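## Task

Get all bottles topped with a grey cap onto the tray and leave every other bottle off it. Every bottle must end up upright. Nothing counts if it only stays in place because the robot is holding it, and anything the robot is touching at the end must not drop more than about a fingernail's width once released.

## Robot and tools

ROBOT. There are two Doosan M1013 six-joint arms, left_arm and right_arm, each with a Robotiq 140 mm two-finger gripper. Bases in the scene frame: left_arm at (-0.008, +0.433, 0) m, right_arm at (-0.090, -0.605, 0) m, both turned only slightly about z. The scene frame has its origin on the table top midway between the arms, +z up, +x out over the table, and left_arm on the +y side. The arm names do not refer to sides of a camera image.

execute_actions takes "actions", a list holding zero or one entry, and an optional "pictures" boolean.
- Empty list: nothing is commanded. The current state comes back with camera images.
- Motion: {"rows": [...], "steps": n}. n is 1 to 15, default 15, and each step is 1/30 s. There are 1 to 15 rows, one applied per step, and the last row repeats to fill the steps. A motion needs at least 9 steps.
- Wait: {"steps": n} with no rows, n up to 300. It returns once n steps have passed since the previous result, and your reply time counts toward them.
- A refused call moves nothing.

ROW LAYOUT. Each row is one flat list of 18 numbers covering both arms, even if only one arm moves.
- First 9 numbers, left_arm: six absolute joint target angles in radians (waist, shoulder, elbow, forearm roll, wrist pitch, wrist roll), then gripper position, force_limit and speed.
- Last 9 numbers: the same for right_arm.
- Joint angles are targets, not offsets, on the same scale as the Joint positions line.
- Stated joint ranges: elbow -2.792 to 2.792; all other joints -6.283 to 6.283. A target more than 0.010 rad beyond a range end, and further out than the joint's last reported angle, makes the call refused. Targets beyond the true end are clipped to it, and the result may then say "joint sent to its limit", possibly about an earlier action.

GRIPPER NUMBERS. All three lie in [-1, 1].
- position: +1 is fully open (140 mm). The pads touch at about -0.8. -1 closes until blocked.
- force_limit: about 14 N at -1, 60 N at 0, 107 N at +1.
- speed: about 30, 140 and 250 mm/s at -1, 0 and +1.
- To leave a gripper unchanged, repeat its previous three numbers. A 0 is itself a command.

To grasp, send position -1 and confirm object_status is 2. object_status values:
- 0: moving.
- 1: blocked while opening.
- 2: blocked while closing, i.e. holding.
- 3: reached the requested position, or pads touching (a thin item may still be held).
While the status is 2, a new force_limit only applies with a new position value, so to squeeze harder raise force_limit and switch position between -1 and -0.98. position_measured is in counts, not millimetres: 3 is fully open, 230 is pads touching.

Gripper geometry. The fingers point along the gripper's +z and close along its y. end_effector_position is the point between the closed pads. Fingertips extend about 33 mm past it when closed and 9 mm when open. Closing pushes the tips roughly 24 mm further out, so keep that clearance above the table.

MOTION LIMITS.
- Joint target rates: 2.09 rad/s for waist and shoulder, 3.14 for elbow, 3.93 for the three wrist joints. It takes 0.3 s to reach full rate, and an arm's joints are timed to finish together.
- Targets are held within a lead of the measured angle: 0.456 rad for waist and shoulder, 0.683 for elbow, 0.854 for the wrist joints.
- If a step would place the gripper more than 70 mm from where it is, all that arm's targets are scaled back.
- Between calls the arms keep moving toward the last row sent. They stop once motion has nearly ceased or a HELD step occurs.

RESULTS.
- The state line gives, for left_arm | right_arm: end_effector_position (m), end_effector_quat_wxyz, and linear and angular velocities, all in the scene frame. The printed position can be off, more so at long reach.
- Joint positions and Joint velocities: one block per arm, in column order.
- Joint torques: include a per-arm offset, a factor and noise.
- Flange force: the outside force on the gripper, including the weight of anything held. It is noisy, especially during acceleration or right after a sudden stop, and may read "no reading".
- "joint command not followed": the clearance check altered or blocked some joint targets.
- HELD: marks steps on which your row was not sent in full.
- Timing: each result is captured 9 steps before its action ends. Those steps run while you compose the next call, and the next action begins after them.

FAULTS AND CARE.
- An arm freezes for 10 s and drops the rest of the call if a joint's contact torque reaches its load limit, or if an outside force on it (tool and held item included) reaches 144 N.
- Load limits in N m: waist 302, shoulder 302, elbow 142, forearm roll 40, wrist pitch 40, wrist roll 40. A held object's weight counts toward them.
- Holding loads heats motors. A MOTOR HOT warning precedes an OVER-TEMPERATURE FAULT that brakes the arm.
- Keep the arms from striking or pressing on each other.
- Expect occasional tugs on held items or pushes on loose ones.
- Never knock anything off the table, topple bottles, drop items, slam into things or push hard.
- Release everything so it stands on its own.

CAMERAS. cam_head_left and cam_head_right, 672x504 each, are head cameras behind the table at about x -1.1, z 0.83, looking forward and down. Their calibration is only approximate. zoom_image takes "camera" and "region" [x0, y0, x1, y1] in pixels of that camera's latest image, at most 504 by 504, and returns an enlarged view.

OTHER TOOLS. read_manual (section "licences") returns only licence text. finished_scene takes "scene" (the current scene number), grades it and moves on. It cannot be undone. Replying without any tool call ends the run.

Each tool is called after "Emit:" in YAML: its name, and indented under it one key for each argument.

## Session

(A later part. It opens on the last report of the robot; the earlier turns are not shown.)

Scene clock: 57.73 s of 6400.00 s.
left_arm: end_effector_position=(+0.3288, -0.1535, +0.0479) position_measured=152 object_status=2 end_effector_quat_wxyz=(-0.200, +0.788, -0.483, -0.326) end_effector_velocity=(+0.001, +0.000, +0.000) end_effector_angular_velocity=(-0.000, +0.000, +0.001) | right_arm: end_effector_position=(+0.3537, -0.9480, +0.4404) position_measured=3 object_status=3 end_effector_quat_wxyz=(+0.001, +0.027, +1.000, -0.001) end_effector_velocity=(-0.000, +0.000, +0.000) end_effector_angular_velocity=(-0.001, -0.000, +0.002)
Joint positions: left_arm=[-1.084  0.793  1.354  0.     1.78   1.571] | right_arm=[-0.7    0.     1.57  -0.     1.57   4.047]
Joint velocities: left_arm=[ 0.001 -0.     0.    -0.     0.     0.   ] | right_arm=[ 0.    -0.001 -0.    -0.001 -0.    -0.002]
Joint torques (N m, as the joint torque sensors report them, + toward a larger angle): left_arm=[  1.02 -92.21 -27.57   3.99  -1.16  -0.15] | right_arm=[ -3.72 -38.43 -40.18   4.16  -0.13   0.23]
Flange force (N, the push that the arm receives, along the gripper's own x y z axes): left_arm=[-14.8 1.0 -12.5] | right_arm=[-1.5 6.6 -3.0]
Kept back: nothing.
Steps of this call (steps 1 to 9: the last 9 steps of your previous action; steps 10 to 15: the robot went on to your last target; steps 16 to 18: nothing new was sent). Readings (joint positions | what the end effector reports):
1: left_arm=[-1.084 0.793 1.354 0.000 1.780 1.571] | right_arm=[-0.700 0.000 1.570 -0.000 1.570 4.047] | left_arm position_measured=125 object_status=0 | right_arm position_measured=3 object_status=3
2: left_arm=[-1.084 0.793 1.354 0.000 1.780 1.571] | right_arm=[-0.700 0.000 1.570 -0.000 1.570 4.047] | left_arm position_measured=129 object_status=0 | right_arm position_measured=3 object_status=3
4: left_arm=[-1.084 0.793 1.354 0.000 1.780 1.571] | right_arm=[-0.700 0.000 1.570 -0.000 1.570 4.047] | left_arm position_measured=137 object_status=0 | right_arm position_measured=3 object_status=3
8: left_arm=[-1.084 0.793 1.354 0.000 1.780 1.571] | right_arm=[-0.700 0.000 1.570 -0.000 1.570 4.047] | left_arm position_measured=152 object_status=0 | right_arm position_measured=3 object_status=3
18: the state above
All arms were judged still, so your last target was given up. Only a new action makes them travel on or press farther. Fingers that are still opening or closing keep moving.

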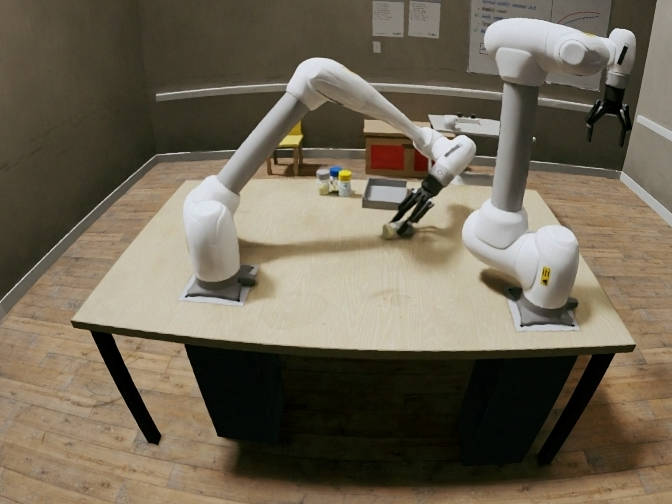

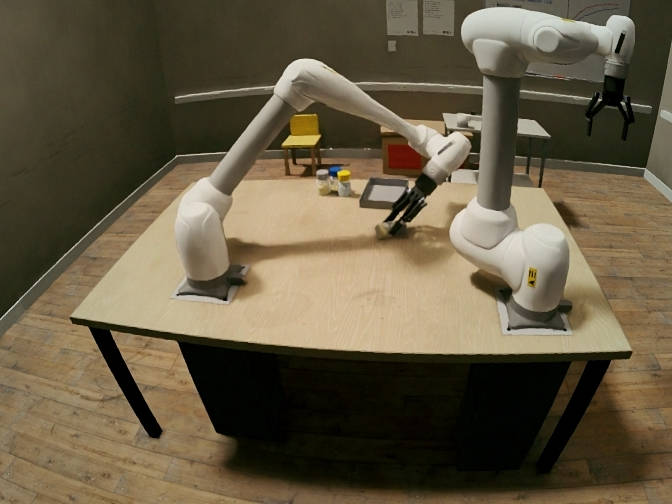

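Emit:
execute_actions:
  actions:
    - {"rows":[[-1.084,0.7244,1.3135,0,1.889,1.571,-1,0.6,-0.6,-0.7,0,1.57,0,1.57,4.047,1,0,0]]}

Emit:
execute_actions:
  actions:
    - {"rows":[[-1.0,0.3,1.45,0,1.9,1.571,-1,0.6,-0.6,-0.7,0,1.57,0,1.57,4.047,1,0,0]]}

Emit:
execute_actions:
  actions:
    - {"steps":20}

Emit:
execute_actions:
  actions:
    - {"rows":[[-0.76,0.15,1.85,0,0.356,1.571,-1,0.6,-0.6,-0.7,0,1.57,0,1.57,4.047,1,0,0]]}

Emit:
execute_actions:
  actions:
    - {"steps":35}

Emit:
execute_actions:
  actions:
    - {"rows":[[-0.76,0.2905,1.9834,0,0.082,1.571,-1,0.6,-0.6,-0.7,0,1.57,0,1.57,4.047,1,0,0]]}

Emit:
execute_actions:
  actions:
    - {"steps":18}
  pictures: true

Emit:
zoom_image:
  camera: "cam_head_left"
  region: [330,130,450,220]

Scene clock: 58.67 s of 6400.00 s.
left_arm: end_effector_position=(+0.3291, -0.1540, +0.1192) position_measured=152 object_status=2 end_effector_quat_wxyz=(-0.200, +0.788, -0.483, -0.326) end_effector_velocity=(-0.009, +0.016, +0.328) end_effector_angular_velocity=(+0.000, -0.001, -0.001) | right_arm: end_effector_position=(+0.3537, -0.9480, +0.4404) position_measured=3 object_status=3 end_effector_quat_wxyz=(+0.001, +0.027, +1.000, -0.001) end_effector_velocity=(-0.000, -0.000, +0.000) end_effector_angular_velocity=(-0.001, -0.000, -0.001)
Joint positions: left_arm=[-1.084  0.733  1.318  0.     1.874  1.571] | right_arm=[-0.7    0.     1.57  -0.     1.57   4.047]
Joint velocities: left_arm=[-0.001 -0.28  -0.147  0.     0.427 -0.   ] | right_arm=[-0.001 -0.001 -0.    -0.001 -0.     0.001]
Joint torques (N m, as the joint torque sensors report them, + toward a larger angle): left_arm=[ -3.29 -44.45 -13.88   1.48   1.22  -0.17] | right_arm=[  0.77 -37.93 -40.36   4.29  -0.04   0.03]
Flange force (N, the push that the arm receives, along the gripper's own x y z axes): left_arm=[-1.5 0.3 4.6] | right_arm=[4.3 1.1 -2.5]
Steps of this call (steps 1 to 22: nothing new was sent; steps 23 to 28: the first 6 steps of this action). Readings (joint positions | what the end effector reports):
23: left_arm=[-1.084 0.793 1.354 0.000 1.780 1.571] | right_arm=[-0.700 0.000 1.570 -0.000 1.570 4.047] | left_arm position_measured=152 object_status=2 | right_arm position_measured=3 object_status=3
24: left_arm=[-1.084 0.790 1.353 -0.000 1.785 1.571] | right_arm=[-0.700 0.000 1.570 -0.000 1.570 4.047] | left_arm position_measured=152 object_status=2 | right_arm position_measured=3 object_status=3
26: left_arm=[-1.084 0.763 1.336 -0.000 1.830 1.571] | right_arm=[-0.700 0.000 1.570 0.000 1.570 4.047] | left_arm position_measured=152 object_status=2 | right_arm position_measured=3 object_status=3
28: the state above

Scene clock: 59.17 s of 6400.00 s.
left_arm: end_effector_position=(+0.3320, -0.1350, +0.1805) position_measured=152 object_status=2 end_effector_quat_wxyz=(-0.184, +0.801, -0.482, -0.306) end_effector_velocity=(+0.027, +0.174, +0.460) end_effector_angular_velocity=(-0.474, -0.258, +0.155) | right_arm: end_effector_position=(+0.3537, -0.9480, +0.4404) position_measured=3 object_status=3 end_effector_quat_wxyz=(+0.001, +0.027, +1.000, -0.001) end_effector_velocity=(-0.000, -0.000, -0.000) end_effector_angular_velocity=(+0.000, +0.001, -0.001)
Joint positions: left_arm=[-1.067  0.638  1.341 -0.     1.891  1.571] | right_arm=[-0.7    0.     1.57  -0.     1.57   4.047]
Joint velocities: left_arm=[ 0.157 -0.791  0.23   0.006  0.021  0.   ] | right_arm=[-0.     0.001  0.    -0.001  0.     0.001]
Joint torques (N m, as the joint torque sensors report them, + toward a larger angle): left_arm=[ -6.71 -74.96 -29.7    3.88   2.26  -0.3 ] | right_arm=[ -2.04 -37.59 -39.79   4.49  -0.2    0.01]
Flange force (N, the push that the arm receives, along the gripper's own x y z axes): left_arm=[-12.6 -1.5 1.5] | right_arm=[0.5 4.7 -3.6]
Steps of this call (steps 1 to 9: the last 9 steps of your previous action; steps 10 to 15: the first 6 steps of this action). Readings (joint positions | what the end effector reports):
10: left_arm=[-1.084 0.724 1.314 0.000 1.889 1.571] | right_arm=[-0.700 0.000 1.570 -0.000 1.570 4.047] | left_arm position_measured=152 object_status=2 | right_arm position_measured=3 object_status=3
11: left_arm=[-1.083 0.721 1.315 -0.000 1.889 1.571] | right_arm=[-0.700 0.000 1.570 -0.000 1.570 4.047] | left_arm position_measured=152 object_status=2 | right_arm position_measured=3 object_status=3
13: left_arm=[-1.078 0.692 1.325 -0.000 1.890 1.571] | right_arm=[-0.700 0.000 1.570 0.000 1.570 4.047] | left_arm position_measured=152 object_status=2 | right_arm position_measured=3 object_status=3
15: the state above

Scene clock: 59.83 s of 6400.00 s.
left_arm: end_effector_position=(+0.3220, -0.0349, +0.3545) position_measured=152 object_status=2 end_effector_quat_wxyz=(-0.122, +0.846, -0.471, -0.220) end_effector_velocity=(-0.000, -0.001, +0.001) end_effector_angular_velocity=(-0.003, -0.001, -0.001) | right_arm: end_effector_position=(+0.3537, -0.9480, +0.4404) position_measured=3 object_status=3 end_effector_quat_wxyz=(+0.001, +0.027, +1.000, -0.001) end_effector_velocity=(+0.000, +0.000, +0.000) end_effector_angular_velocity=(+0.000, +0.001, +0.002)
Joint positions: left_arm=[-1.     0.3    1.45   0.     1.9    1.571] | right_arm=[-0.7    0.     1.57  -0.     1.57   4.047]
Joint velocities: left_arm=[-0.001 -0.001 -0.001 -0.001 -0.001  0.   ] | right_arm=[ 0.001  0.    -0.    -0.     0.001 -0.001]
Joint torques (N m, as the joint torque sensors report them, + toward a larger angle): left_arm=[ -1.22 -67.13 -39.26   4.61   1.84  -0.09] | right_arm=[  0.64 -37.24 -40.36   4.51  -0.19  -0.13]
Flange force (N, the push that the arm receives, along the gripper's own x y z axes): left_arm=[-3.3 -1.0 1.9] | right_arm=[4.6 2.5 -2.7]
Kept back: nothing.
Steps of this call (steps 1 to 9: the last 9 steps of your previous action; steps 10 to 20: the robot went on to your last target). Readings (joint positions | what the end effector reports):
1: left_arm=[-1.062 0.613 1.349 0.000 1.892 1.571] | right_arm=[-0.700 0.000 1.570 -0.000 1.570 4.047] | left_arm position_measured=152 object_status=2 | right_arm position_measured=3 object_status=3
2: left_arm=[-1.057 0.588 1.357 0.000 1.893 1.571] | right_arm=[-0.700 0.000 1.570 -0.000 1.570 4.047] | left_arm position_measured=152 object_status=2 | right_arm position_measured=3 object_status=3
4: left_arm=[-1.047 0.539 1.373 0.000 1.894 1.571] | right_arm=[-0.700 0.000 1.570 -0.000 1.570 4.047] | left_arm position_measured=152 object_status=2 | right_arm position_measured=3 object_status=3
8: left_arm=[-1.028 0.439 1.405 0.000 1.896 1.571] | right_arm=[-0.700 0.000 1.570 -0.000 1.570 4.047] | left_arm position_measured=152 object_status=2 | right_arm position_measured=3 object_status=3
20: the state above

Scene clock: 60.03 s of 6400.00 s.
left_arm: end_effector_position=(+0.3511, -0.0299, +0.3153) position_measured=152 object_status=2 end_effector_quat_wxyz=(-0.090, +0.868, -0.457, -0.171) end_effector_velocity=(+0.292, +0.036, -0.356) end_effector_angular_velocity=(-1.002, -0.688, +0.448) | right_arm: end_effector_position=(+0.3537, -0.9480, +0.4404) position_measured=3 object_status=3 end_effector_quat_wxyz=(+0.001, +0.027, +1.000, -0.001) end_effector_velocity=(+0.000, -0.000, -0.001) end_effector_angular_velocity=(+0.001, +0.001, -0.001)
Joint positions: left_arm=[-0.953  0.271  1.529  0.     1.73   1.571] | right_arm=[-0.7    0.     1.57  -0.     1.57   4.047]
Joint velocities: left_arm=[ 0.447 -0.277  0.734 -0.    -1.673 -0.   ] | right_arm=[-0.     0.001  0.     0.    -0.     0.001]
Joint torques (N m, as the joint torque sensors report them, + toward a larger angle): left_arm=[ -6.94 -68.48 -41.99   4.7    1.31  -0.16] | right_arm=[ -1.57 -37.46 -40.46   4.38  -0.3   -0.02]
Flange force (N, the push that the arm receives, along the gripper's own x y z axes): left_arm=[-1.1 -5.3 3.0] | right_arm=[1.9 4.8 -2.6]
Steps of this call (steps 1 to 6: the first 6 steps of this action). Readings (joint positions | what the end effector reports):
1: left_arm=[-1.000 0.300 1.450 0.000 1.900 1.571] | right_arm=[-0.700 0.000 1.570 -0.000 1.570 4.047] | left_arm position_measured=152 object_status=2 | right_arm position_measured=3 object_status=3
2: left_arm=[-0.998 0.299 1.453 0.000 1.893 1.571] | right_arm=[-0.700 0.000 1.570 -0.000 1.570 4.047] | left_arm position_measured=152 object_status=2 | right_arm position_measured=3 object_status=3
4: left_arm=[-0.983 0.289 1.479 0.000 1.837 1.571] | right_arm=[-0.700 0.000 1.570 -0.000 1.570 4.047] | left_arm position_measured=152 object_status=2 | right_arm position_measured=3 object_status=3
6: the state above

Scene clock: 61.20 s of 6400.00 s.
left_arm: end_effector_position=(+0.6126, -0.1284, +0.2978) position_measured=152 object_status=2 end_effector_quat_wxyz=(+0.145, +0.855, -0.350, +0.354) end_effector_velocity=(+0.000, -0.000, +0.000) end_effector_angular_velocity=(+0.000, -0.000, +0.000) | right_arm: end_effector_position=(+0.3537, -0.9480, +0.4404) position_measured=3 object_status=3 end_effector_quat_wxyz=(+0.001, +0.027, +1.000, -0.001) end_effector_velocity=(+0.001, +0.001, -0.001) end_effector_angular_velocity=(+0.001, +0.002, +0.001)
Joint positions: left_arm=[-0.76   0.15   1.85   0.     0.356  1.571] | right_arm=[-0.7    0.     1.57  -0.     1.57   4.047]
Joint velocities: left_arm=[-0.     0.    -0.001  0.001  0.    -0.   ] | right_arm=[ 0.002  0.001 -0.    -0.     0.001  0.001]
Joint torques (N m, as the joint torque sensors report them, + toward a larger angle): left_arm=[  1.16 -53.92 -40.45   4.27  -2.26  -0.13] | right_arm=[ -2.36 -38.15 -40.44   4.51  -0.28  -0.02]
Flange force (N, the push that the arm receives, along the gripper's own x y z axes): left_arm=[-1.5 0.6 -2.7] | right_arm=[-0.1 5.4 -2.5]
Kept back: nothing.
Steps of this call (steps 1 to 9: the last 9 steps of your previous action; steps 10 to 35: the robot went on to your last target). Readings (joint positions | what the end effector reports):
1: left_arm=[-0.939 0.262 1.552 0.000 1.674 1.571] | right_arm=[-0.700 0.000 1.570 -0.000 1.570 4.047] | left_arm position_measured=152 object_status=2 | right_arm position_measured=3 object_status=3
2: left_arm=[-0.926 0.254 1.573 0.000 1.619 1.571] | right_arm=[-0.700 0.000 1.570 -0.000 1.570 4.047] | left_arm position_measured=152 object_status=2 | right_arm position_measured=3 object_status=3
4: left_arm=[-0.902 0.239 1.613 0.000 1.505 1.571] | right_arm=[-0.700 0.000 1.570 -0.000 1.570 4.047] | left_arm position_measured=152 object_status=2 | right_arm position_measured=3 object_status=3
8: left_arm=[-0.863 0.214 1.679 0.000 1.266 1.571] | right_arm=[-0.700 0.000 1.570 -0.000 1.570 4.047] | left_arm position_measured=152 object_status=2 | right_arm position_measured=3 object_status=3
35: the state above

Scene clock: 61.40 s of 6400.00 s.
left_arm: end_effector_position=(+0.6169, -0.1325, +0.2272) position_measured=152 object_status=2 end_effector_quat_wxyz=(+0.145, +0.855, -0.349, +0.354) end_effector_velocity=(+0.019, -0.020, -0.468) end_effector_angular_velocity=(-0.024, -0.026, -0.001) | right_arm: end_effector_position=(+0.3537, -0.9480, +0.4404) position_measured=3 object_status=3 end_effector_quat_wxyz=(+0.001, +0.027, +1.000, -0.001) end_effector_velocity=(-0.000, -0.000, -0.000) end_effector_angular_velocity=(-0.000, +0.001, +0.000)
Joint positions: left_arm=[-0.76   0.216  1.913 -0.     0.228  1.571] | right_arm=[-0.7    0.     1.57  -0.     1.57   4.047]
Joint velocities: left_arm=[-0.001  0.46   0.417  0.001 -0.912 -0.   ] | right_arm=[-0.     0.     0.    -0.001  0.    -0.   ]
Joint torques (N m, as the joint torque sensors report them, + toward a larger angle): left_arm=[  0.77 -76.38 -47.2    5.35  -3.    -0.18] | right_arm=[ -4.2  -38.25 -39.76   4.54  -0.02  -0.34]
Flange force (N, the push that the arm receives, along the gripper's own x y z axes): left_arm=no reading | right_arm=[-2.9 7.9 -3.5]
Steps of this call (steps 1 to 6: the first 6 steps of this action). Readings (joint positions | what the end effector reports):
1: left_arm=[-0.760 0.150 1.850 0.000 0.356 1.571] | right_arm=[-0.700 0.000 1.570 -0.000 1.570 4.047] | left_arm position_measured=152 object_status=2 | right_arm position_measured=3 object_status=3
2: left_arm=[-0.760 0.153 1.853 0.000 0.349 1.571] | right_arm=[-0.700 0.000 1.570 -0.000 1.570 4.047] | left_arm position_measured=152 object_status=2 | right_arm position_measured=3 object_status=3
4: left_arm=[-0.760 0.180 1.880 0.000 0.294 1.571] | right_arm=[-0.700 0.000 1.570 -0.000 1.570 4.047] | left_arm position_measured=152 object_status=2 | right_arm position_measured=3 object_status=3
6: the state above

Scene clock: 62.00 s of 6400.00 s.
left_arm: end_effector_position=(+0.6149, -0.1305, +0.1501) position_measured=152 object_status=2 end_effector_quat_wxyz=(+0.145, +0.855, -0.349, +0.354) end_effector_velocity=(+0.001, +0.001, -0.000) end_effector_angular_velocity=(+0.000, +0.000, +0.001) | right_arm: end_effector_position=(+0.3537, -0.9480, +0.4404) position_measured=3 object_status=3 end_effector_quat_wxyz=(+0.001, +0.027, +1.000, -0.001) end_effector_velocity=(-0.000, -0.000, -0.000) end_effector_angular_velocity=(+0.000, +0.000, -0.001)
Joint positions: left_arm=[-0.76   0.29   1.983 -0.     0.082  1.571] | right_arm=[-0.7    0.     1.57   0.     1.57   4.047]
Joint velocities: left_arm=[ 0.001  0.    -0.    -0.    -0.     0.   ] | right_arm=[-0.001  0.     0.     0.     0.    -0.   ]
Joint torques (N m, as the joint torque sensors report them, + toward a larger angle): left_arm=[  0.45 -62.74 -34.76   3.73  -2.28  -0.22] | right_arm=[ -2.13 -41.02 -40.41   4.52  -0.09  -0.17]
Flange force (N, the push that the arm receives, along the gripper's own x y z axes): left_arm=no reading | right_arm=[-3.6 2.3 -2.2]
Kept back: nothing.
Steps of this call (steps 1 to 9: the last 9 steps of your previous action; steps 10 to 18: the robot went on to your last target). Readings (joint positions | what the end effector reports):
1: left_arm=[-0.760 0.231 1.927 -0.000 0.197 1.571] | right_arm=[-0.700 0.000 1.570 0.000 1.570 4.047] | left_arm position_measured=152 object_status=2 | right_arm position_measured=3 object_status=3
2: left_arm=[-0.760 0.247 1.943 -0.000 0.166 1.571] | right_arm=[-0.700 0.000 1.570 -0.000 1.570 4.047] | left_arm position_measured=152 object_status=2 | right_arm position_measured=3 object_status=3
4: left_arm=[-0.760 0.277 1.970 -0.000 0.110 1.571] | right_arm=[-0.700 0.000 1.570 0.000 1.570 4.047] | left_arm position_measured=152 object_status=2 | right_arm position_measured=3 object_status=3
8: left_arm=[-0.760 0.290 1.983 -0.000 0.083 1.571] | right_arm=[-0.700 0.000 1.570 -0.000 1.570 4.047] | left_arm position_measured=152 object_status=2 | right_arm position_measured=3 object_status=3
18: the state above

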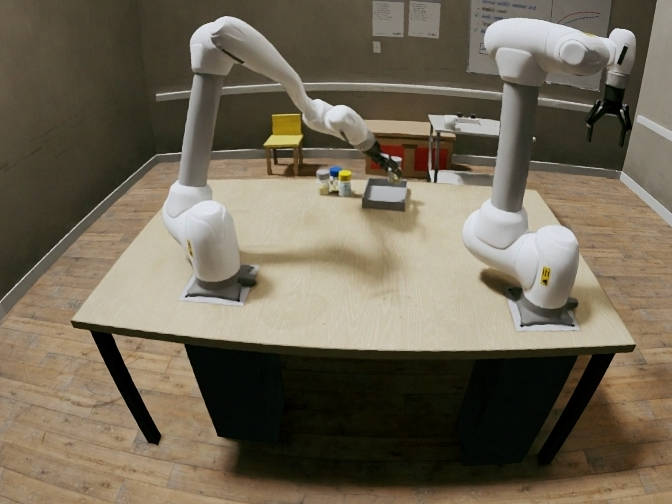

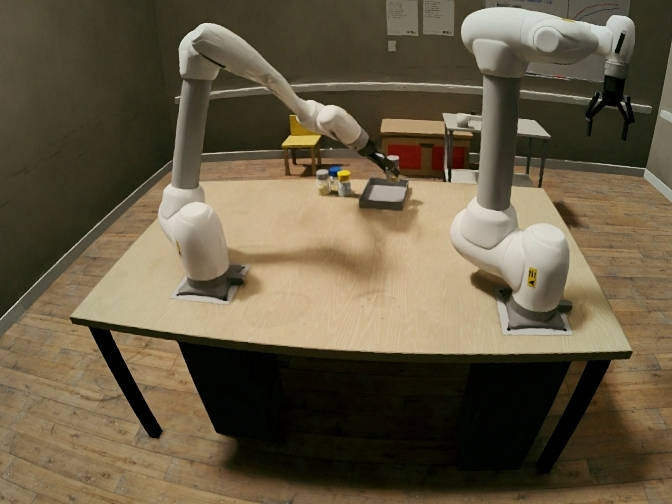

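Region (330, 130, 450, 220) of cam_head_left's 672x504 image, scaled by 4.200, with more detail than that image has; it fills the top 378 rows of this view, and the rest is white.

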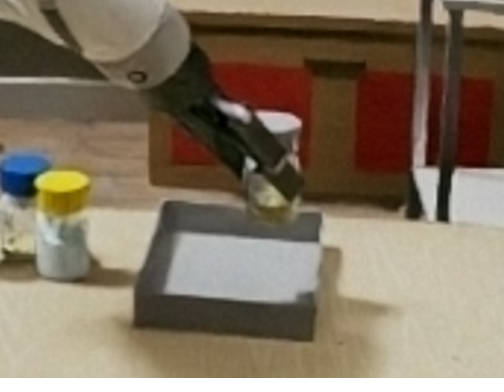

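Upright. Lower to .09 first.

Emit:
execute_actions:
  actions:
    - {"rows":[[-0.76,0.3645,2.0215,0,-0.03,1.571,-1,0.6,-0.6,-0.7,0,1.57,0,1.57,4.047,1,0,0]]}

Emit:
execute_actions:
  actions:
    - {"steps":12}
  pictures: true

Emit:
zoom_image:
  camera: "cam_head_left"
  region: [330,130,450,220]

Scene clock: 62.60 s of 6400.00 s.
left_arm: end_effector_position=(+0.6149, -0.1305, +0.0958) position_measured=152 object_status=2 end_effector_quat_wxyz=(+0.144, +0.855, -0.350, +0.354) end_effector_velocity=(-0.001, +0.002, -0.240) end_effector_angular_velocity=(-0.002, -0.001, +0.001) | right_arm: end_effector_position=(+0.3537, -0.9480, +0.4404) position_measured=3 object_status=3 end_effector_quat_wxyz=(+0.001, +0.027, +1.000, -0.001) end_effector_velocity=(+0.000, +0.000, -0.000) end_effector_angular_velocity=(+0.000, -0.001, -0.001)
Joint positions: left_arm=[-0.76   0.356  2.018 -0.    -0.016  1.571] | right_arm=[-0.7    0.     1.57  -0.     1.57   4.047]
Joint velocities: left_arm=[ 0.     0.307  0.143 -0.001 -0.451 -0.   ] | right_arm=[ 0.001 -0.     0.     0.    -0.001  0.002]
Joint torques (N m, as the joint torque sensors report them, + toward a larger angle): left_arm=[   2.65 -113.23  -50.26    5.22   -4.     -0.31] | right_arm=[ -0.75 -37.72 -40.7    4.21   0.12   0.04]
Flange force (N, the push that the arm receives, along the gripper's own x y z axes): left_arm=no reading | right_arm=[3.1 3.6 -1.4]
Steps of this call (steps 1 to 12: the robot went on to your last target; steps 13 to 18: the first 6 steps of this action). Readings (joint positions | what the end effector reports):
13: left_arm=[-0.760 0.291 1.983 0.000 0.082 1.571] | right_arm=[-0.700 0.000 1.570 -0.000 1.570 4.047] | left_arm position_measured=152 object_status=2 | right_arm position_measured=3 object_status=3
14: left_arm=[-0.760 0.294 1.985 0.000 0.076 1.571] | right_arm=[-0.700 0.000 1.570 -0.000 1.570 4.047] | left_arm position_measured=152 object_status=2 | right_arm position_measured=3 object_status=3
16: left_arm=[-0.760 0.323 2.000 0.000 0.032 1.571] | right_arm=[-0.700 0.000 1.570 -0.000 1.570 4.047] | left_arm position_measured=152 object_status=2 | right_arm position_measured=3 object_status=3
18: the state above

Scene clock: 63.00 s of 6400.00 s.
left_arm: end_effector_position=(+0.6151, -0.1307, +0.0898) position_measured=152 object_status=2 end_effector_quat_wxyz=(+0.145, +0.855, -0.350, +0.354) end_effector_velocity=(-0.000, -0.001, +0.001) end_effector_angular_velocity=(-0.001, -0.001, -0.001) | right_arm: end_effector_position=(+0.3537, -0.9480, +0.4404) position_measured=3 object_status=3 end_effector_quat_wxyz=(+0.001, +0.027, +1.000, -0.001) end_effector_velocity=(+0.000, +0.001, +0.000) end_effector_angular_velocity=(-0.000, -0.000, +0.000)
Joint positions: left_arm=[-0.76   0.365  2.021 -0.    -0.03   1.571] | right_arm=[-0.7    0.     1.57  -0.     1.57   4.047]
Joint velocities: left_arm=[-0.001 -0.001 -0.     0.    -0.    -0.   ] | right_arm=[ 0.001 -0.001  0.001  0.     0.     0.001]
Joint torques (N m, as the joint torque sensors report them, + toward a larger angle): left_arm=[ -0.47 -66.9  -31.82   3.71  -2.35  -0.24] | right_arm=[ -3.49 -38.06 -39.84   4.35   0.02   0.01]
Flange force (N, the push that the arm receives, along the gripper's own x y z axes): left_arm=no reading | right_arm=[-1.3 7.1 -3.3]
Kept back: nothing.
Steps of this call (steps 1 to 9: the last 9 steps of your previous action; steps 10 to 12: the robot went on to your last target). Readings (joint positions | what the end effector reports):
1: left_arm=[-0.760 0.363 2.021 -0.000 -0.026 1.571] | right_arm=[-0.700 0.000 1.570 0.000 1.570 4.047] | left_arm position_measured=152 object_status=2 | right_arm position_measured=3 object_status=3
2: left_arm=[-0.760 0.365 2.021 -0.000 -0.029 1.571] | right_arm=[-0.700 0.000 1.570 -0.000 1.570 4.047] | left_arm position_measured=152 object_status=2 | right_arm position_measured=3 object_status=3
4: left_arm=[-0.760 0.365 2.021 -0.000 -0.030 1.571] | right_arm=[-0.700 0.000 1.570 0.000 1.570 4.047] | left_arm position_measured=152 object_status=2 | right_arm position_measured=3 object_status=3
8: left_arm=[-0.760 0.365 2.021 -0.000 -0.030 1.571] | right_arm=[-0.700 0.000 1.570 -0.000 1.570 4.047] | left_arm position_measured=152 object_status=2 | right_arm position_measured=3 object_status=3
12: the state above

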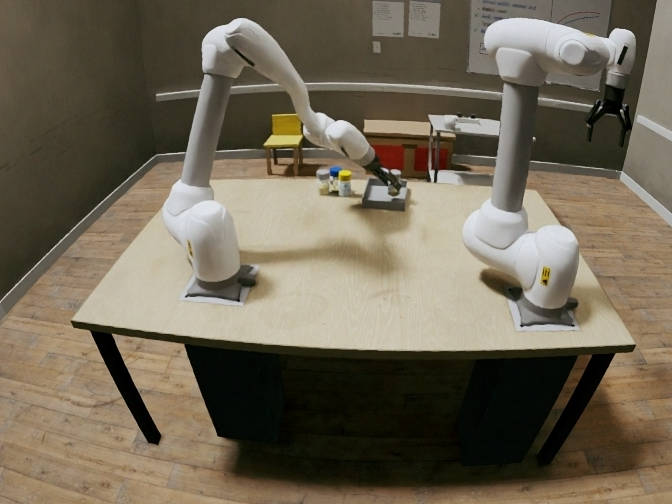

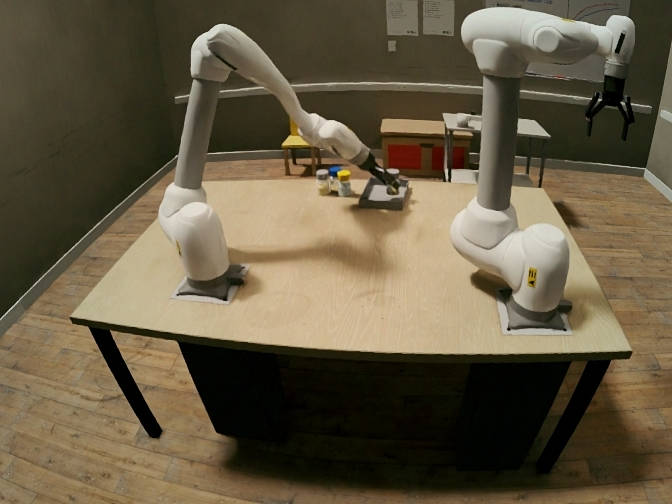

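Region (330, 130, 450, 220) of cam_head_left's 672x504 image, scaled by 4.200, with more detail than that image has; it fills the top 378 rows of this view, and the rest is white.

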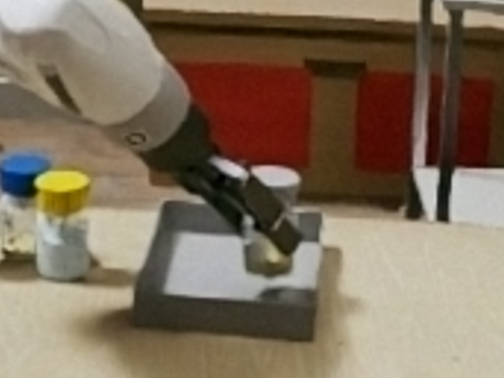

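Still ~2 cm up; step 12 mm.

Emit:
execute_actions:
  actions:
    - {"rows":[[-0.76,0.3795,2.0287,0,-0.052,1.571,-1,0.6,-0.6,-0.7,0,1.57,0,1.57,4.047,1,0,0]],"steps":10}

Emit:
execute_actions:
  actions:
    - {"rows":[[-0.76,0.3858,2.0317,0,-0.0615,1.571,-1,0.6,-0.6,-0.7,0,1.57,0,1.57,4.047,1,0,0]],"steps":10}

Emit:
execute_actions:
  actions:
    - {"steps":10}
  pictures: true

Emit:
zoom_image:
  camera: "cam_head_left"
  region: [330,130,450,220]

Scene clock: 63.47 s of 6400.00 s.
left_arm: end_effector_position=(+0.6151, -0.1307, +0.0898) position_measured=152 object_status=2 end_effector_quat_wxyz=(+0.145, +0.855, -0.350, +0.354) end_effector_velocity=(-0.000, +0.000, -0.005) end_effector_angular_velocity=(-0.005, -0.005, +0.001) | right_arm: end_effector_position=(+0.3537, -0.9480, +0.4404) position_measured=3 object_status=3 end_effector_quat_wxyz=(+0.001, +0.027, +1.000, -0.001) end_effector_velocity=(-0.000, +0.000, +0.000) end_effector_angular_velocity=(-0.000, -0.000, +0.000)
Joint positions: left_arm=[-0.76   0.365  2.022 -0.    -0.03   1.571] | right_arm=[-0.7    0.     1.57  -0.     1.57   4.047]
Joint velocities: left_arm=[ 0.     0.007  0.007 -0.    -0.022 -0.   ] | right_arm=[-0.    -0.     0.     0.     0.    -0.001]
Joint torques (N m, as the joint torque sensors report them, + toward a larger angle): left_arm=[ -0.98 -66.96 -29.88   3.32  -2.67  -0.27] | right_arm=[ -1.08 -35.79 -39.98   4.47  -0.18   0.  ]
Flange force (N, the push that the arm receives, along the gripper's own x y z axes): left_arm=no reading | right_arm=[4.7 5.5 -3.5]
Steps of this call (steps 1 to 13: the robot went on to your last target; step 14: the first step of this action). Readings (joint positions | what the end effector reports):
14: the state above

Scene clock: 63.80 s of 6400.00 s.
left_arm: end_effector_position=(+0.6147, -0.1304, +0.0780) position_measured=152 object_status=2 end_effector_quat_wxyz=(+0.145, +0.855, -0.350, +0.354) end_effector_velocity=(-0.001, +0.001, -0.012) end_effector_angular_velocity=(+0.001, +0.001, +0.000) | right_arm: end_effector_position=(+0.3537, -0.9480, +0.4404) position_measured=3 object_status=3 end_effector_quat_wxyz=(+0.001, +0.027, +1.000, -0.001) end_effector_velocity=(-0.000, +0.000, -0.000) end_effector_angular_velocity=(+0.000, +0.001, +0.001)
Joint positions: left_arm=[-0.76   0.379  2.029  0.    -0.052  1.571] | right_arm=[-0.7    0.     1.57  -0.     1.57   4.047]
Joint velocities: left_arm=[ 0.     0.014  0.008 -0.    -0.02   0.   ] | right_arm=[ 0.     0.     0.    -0.     0.001 -0.001]
Joint torques (N m, as the joint torque sensors report them, + toward a larger angle): left_arm=[  0.81 -66.18 -30.13   3.75  -1.77  -0.26] | right_arm=[ -3.63 -39.87 -39.39   4.3   -0.03  -0.19]
Flange force (N, the push that the arm receives, along the gripper's own x y z axes): left_arm=no reading | right_arm=[-4.9 4.9 -4.1]
Steps of this call (steps 1 to 9: the last 9 steps of your previous action; step 10: the first step of this action). Readings (joint positions | what the end effector reports):
10: the state above

Scene clock: 64.13 s of 6400.00 s.
left_arm: end_effector_position=(+0.6145, -0.1302, +0.0731) position_measured=152 object_status=2 end_effector_quat_wxyz=(+0.145, +0.855, -0.350, +0.354) end_effector_velocity=(-0.000, -0.001, +0.001) end_effector_angular_velocity=(-0.001, -0.001, -0.001) | right_arm: end_effector_position=(+0.3537, -0.9480, +0.4404) position_measured=3 object_status=3 end_effector_quat_wxyz=(+0.001, +0.027, +1.000, -0.001) end_effector_velocity=(-0.000, -0.001, -0.001) end_effector_angular_velocity=(+0.001, +0.002, -0.001)
Joint positions: left_arm=[-0.76   0.386  2.032  0.    -0.061  1.571] | right_arm=[-0.7    0.     1.57  -0.     1.57   4.047]
Joint velocities: left_arm=[-0.001 -0.    -0.001 -0.    -0.001 -0.   ] | right_arm=[-0.001  0.001  0.    -0.     0.     0.001]
Joint torques (N m, as the joint torque sensors report them, + toward a larger angle): left_arm=[ -0.85 -68.99 -30.58   3.3   -2.15  -0.27] | right_arm=[ -3.19 -35.18 -39.51   4.62  -0.11  -0.1 ]
Flange force (N, the push that the arm receives, along the gripper's own x y z axes): left_arm=no reading | right_arm=[1.9 8.0 -3.8]
Kept back: nothing.
Steps of this call (steps 1 to 9: the last 9 steps of your previous action; step 10: the robot went on to your last target). Readings (joint positions | what the end effector reports):
1: left_arm=[-0.760 0.381 2.029 0.000 -0.055 1.571] | right_arm=[-0.700 0.000 1.570 -0.000 1.570 4.047] | left_arm position_measured=152 object_status=2 | right_arm position_measured=3 object_status=3
2: left_arm=[-0.760 0.384 2.031 0.000 -0.059 1.571] | right_arm=[-0.700 0.000 1.570 -0.000 1.570 4.047] | left_arm position_measured=152 object_status=2 | right_arm position_measured=3 object_status=3
4: left_arm=[-0.760 0.385 2.032 0.000 -0.061 1.571] | right_arm=[-0.700 0.000 1.570 -0.000 1.570 4.047] | left_arm position_measured=152 object_status=2 | right_arm position_measured=3 object_status=3
8: left_arm=[-0.760 0.386 2.032 0.000 -0.061 1.571] | right_arm=[-0.700 0.000 1.570 -0.000 1.570 4.047] | left_arm position_measured=152 object_status=2 | right_arm position_measured=3 object_status=3
10: the state above

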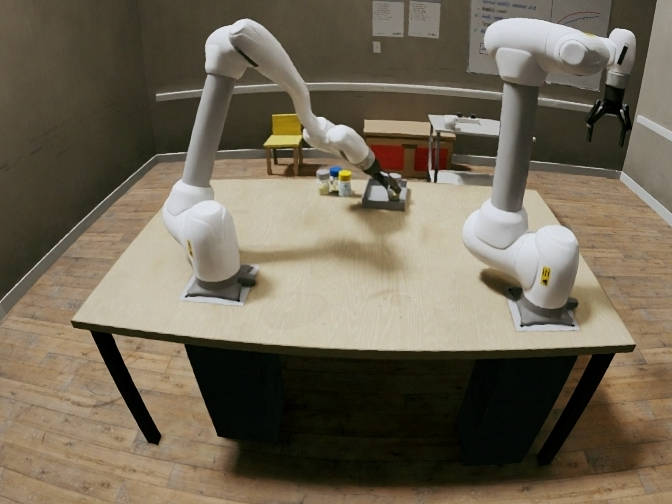

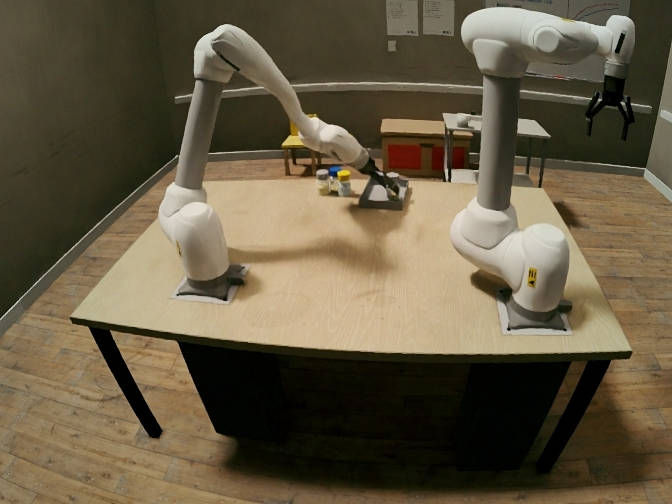

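Region (330, 130, 450, 220) of cam_head_left's 672x504 image, scaled by 4.200, with more detail than that image has; it fills the top 378 rows of this view, and the rest is white.

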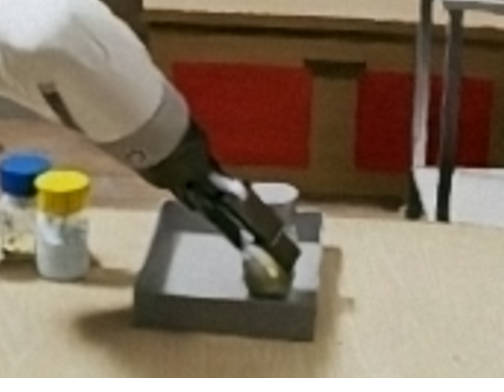

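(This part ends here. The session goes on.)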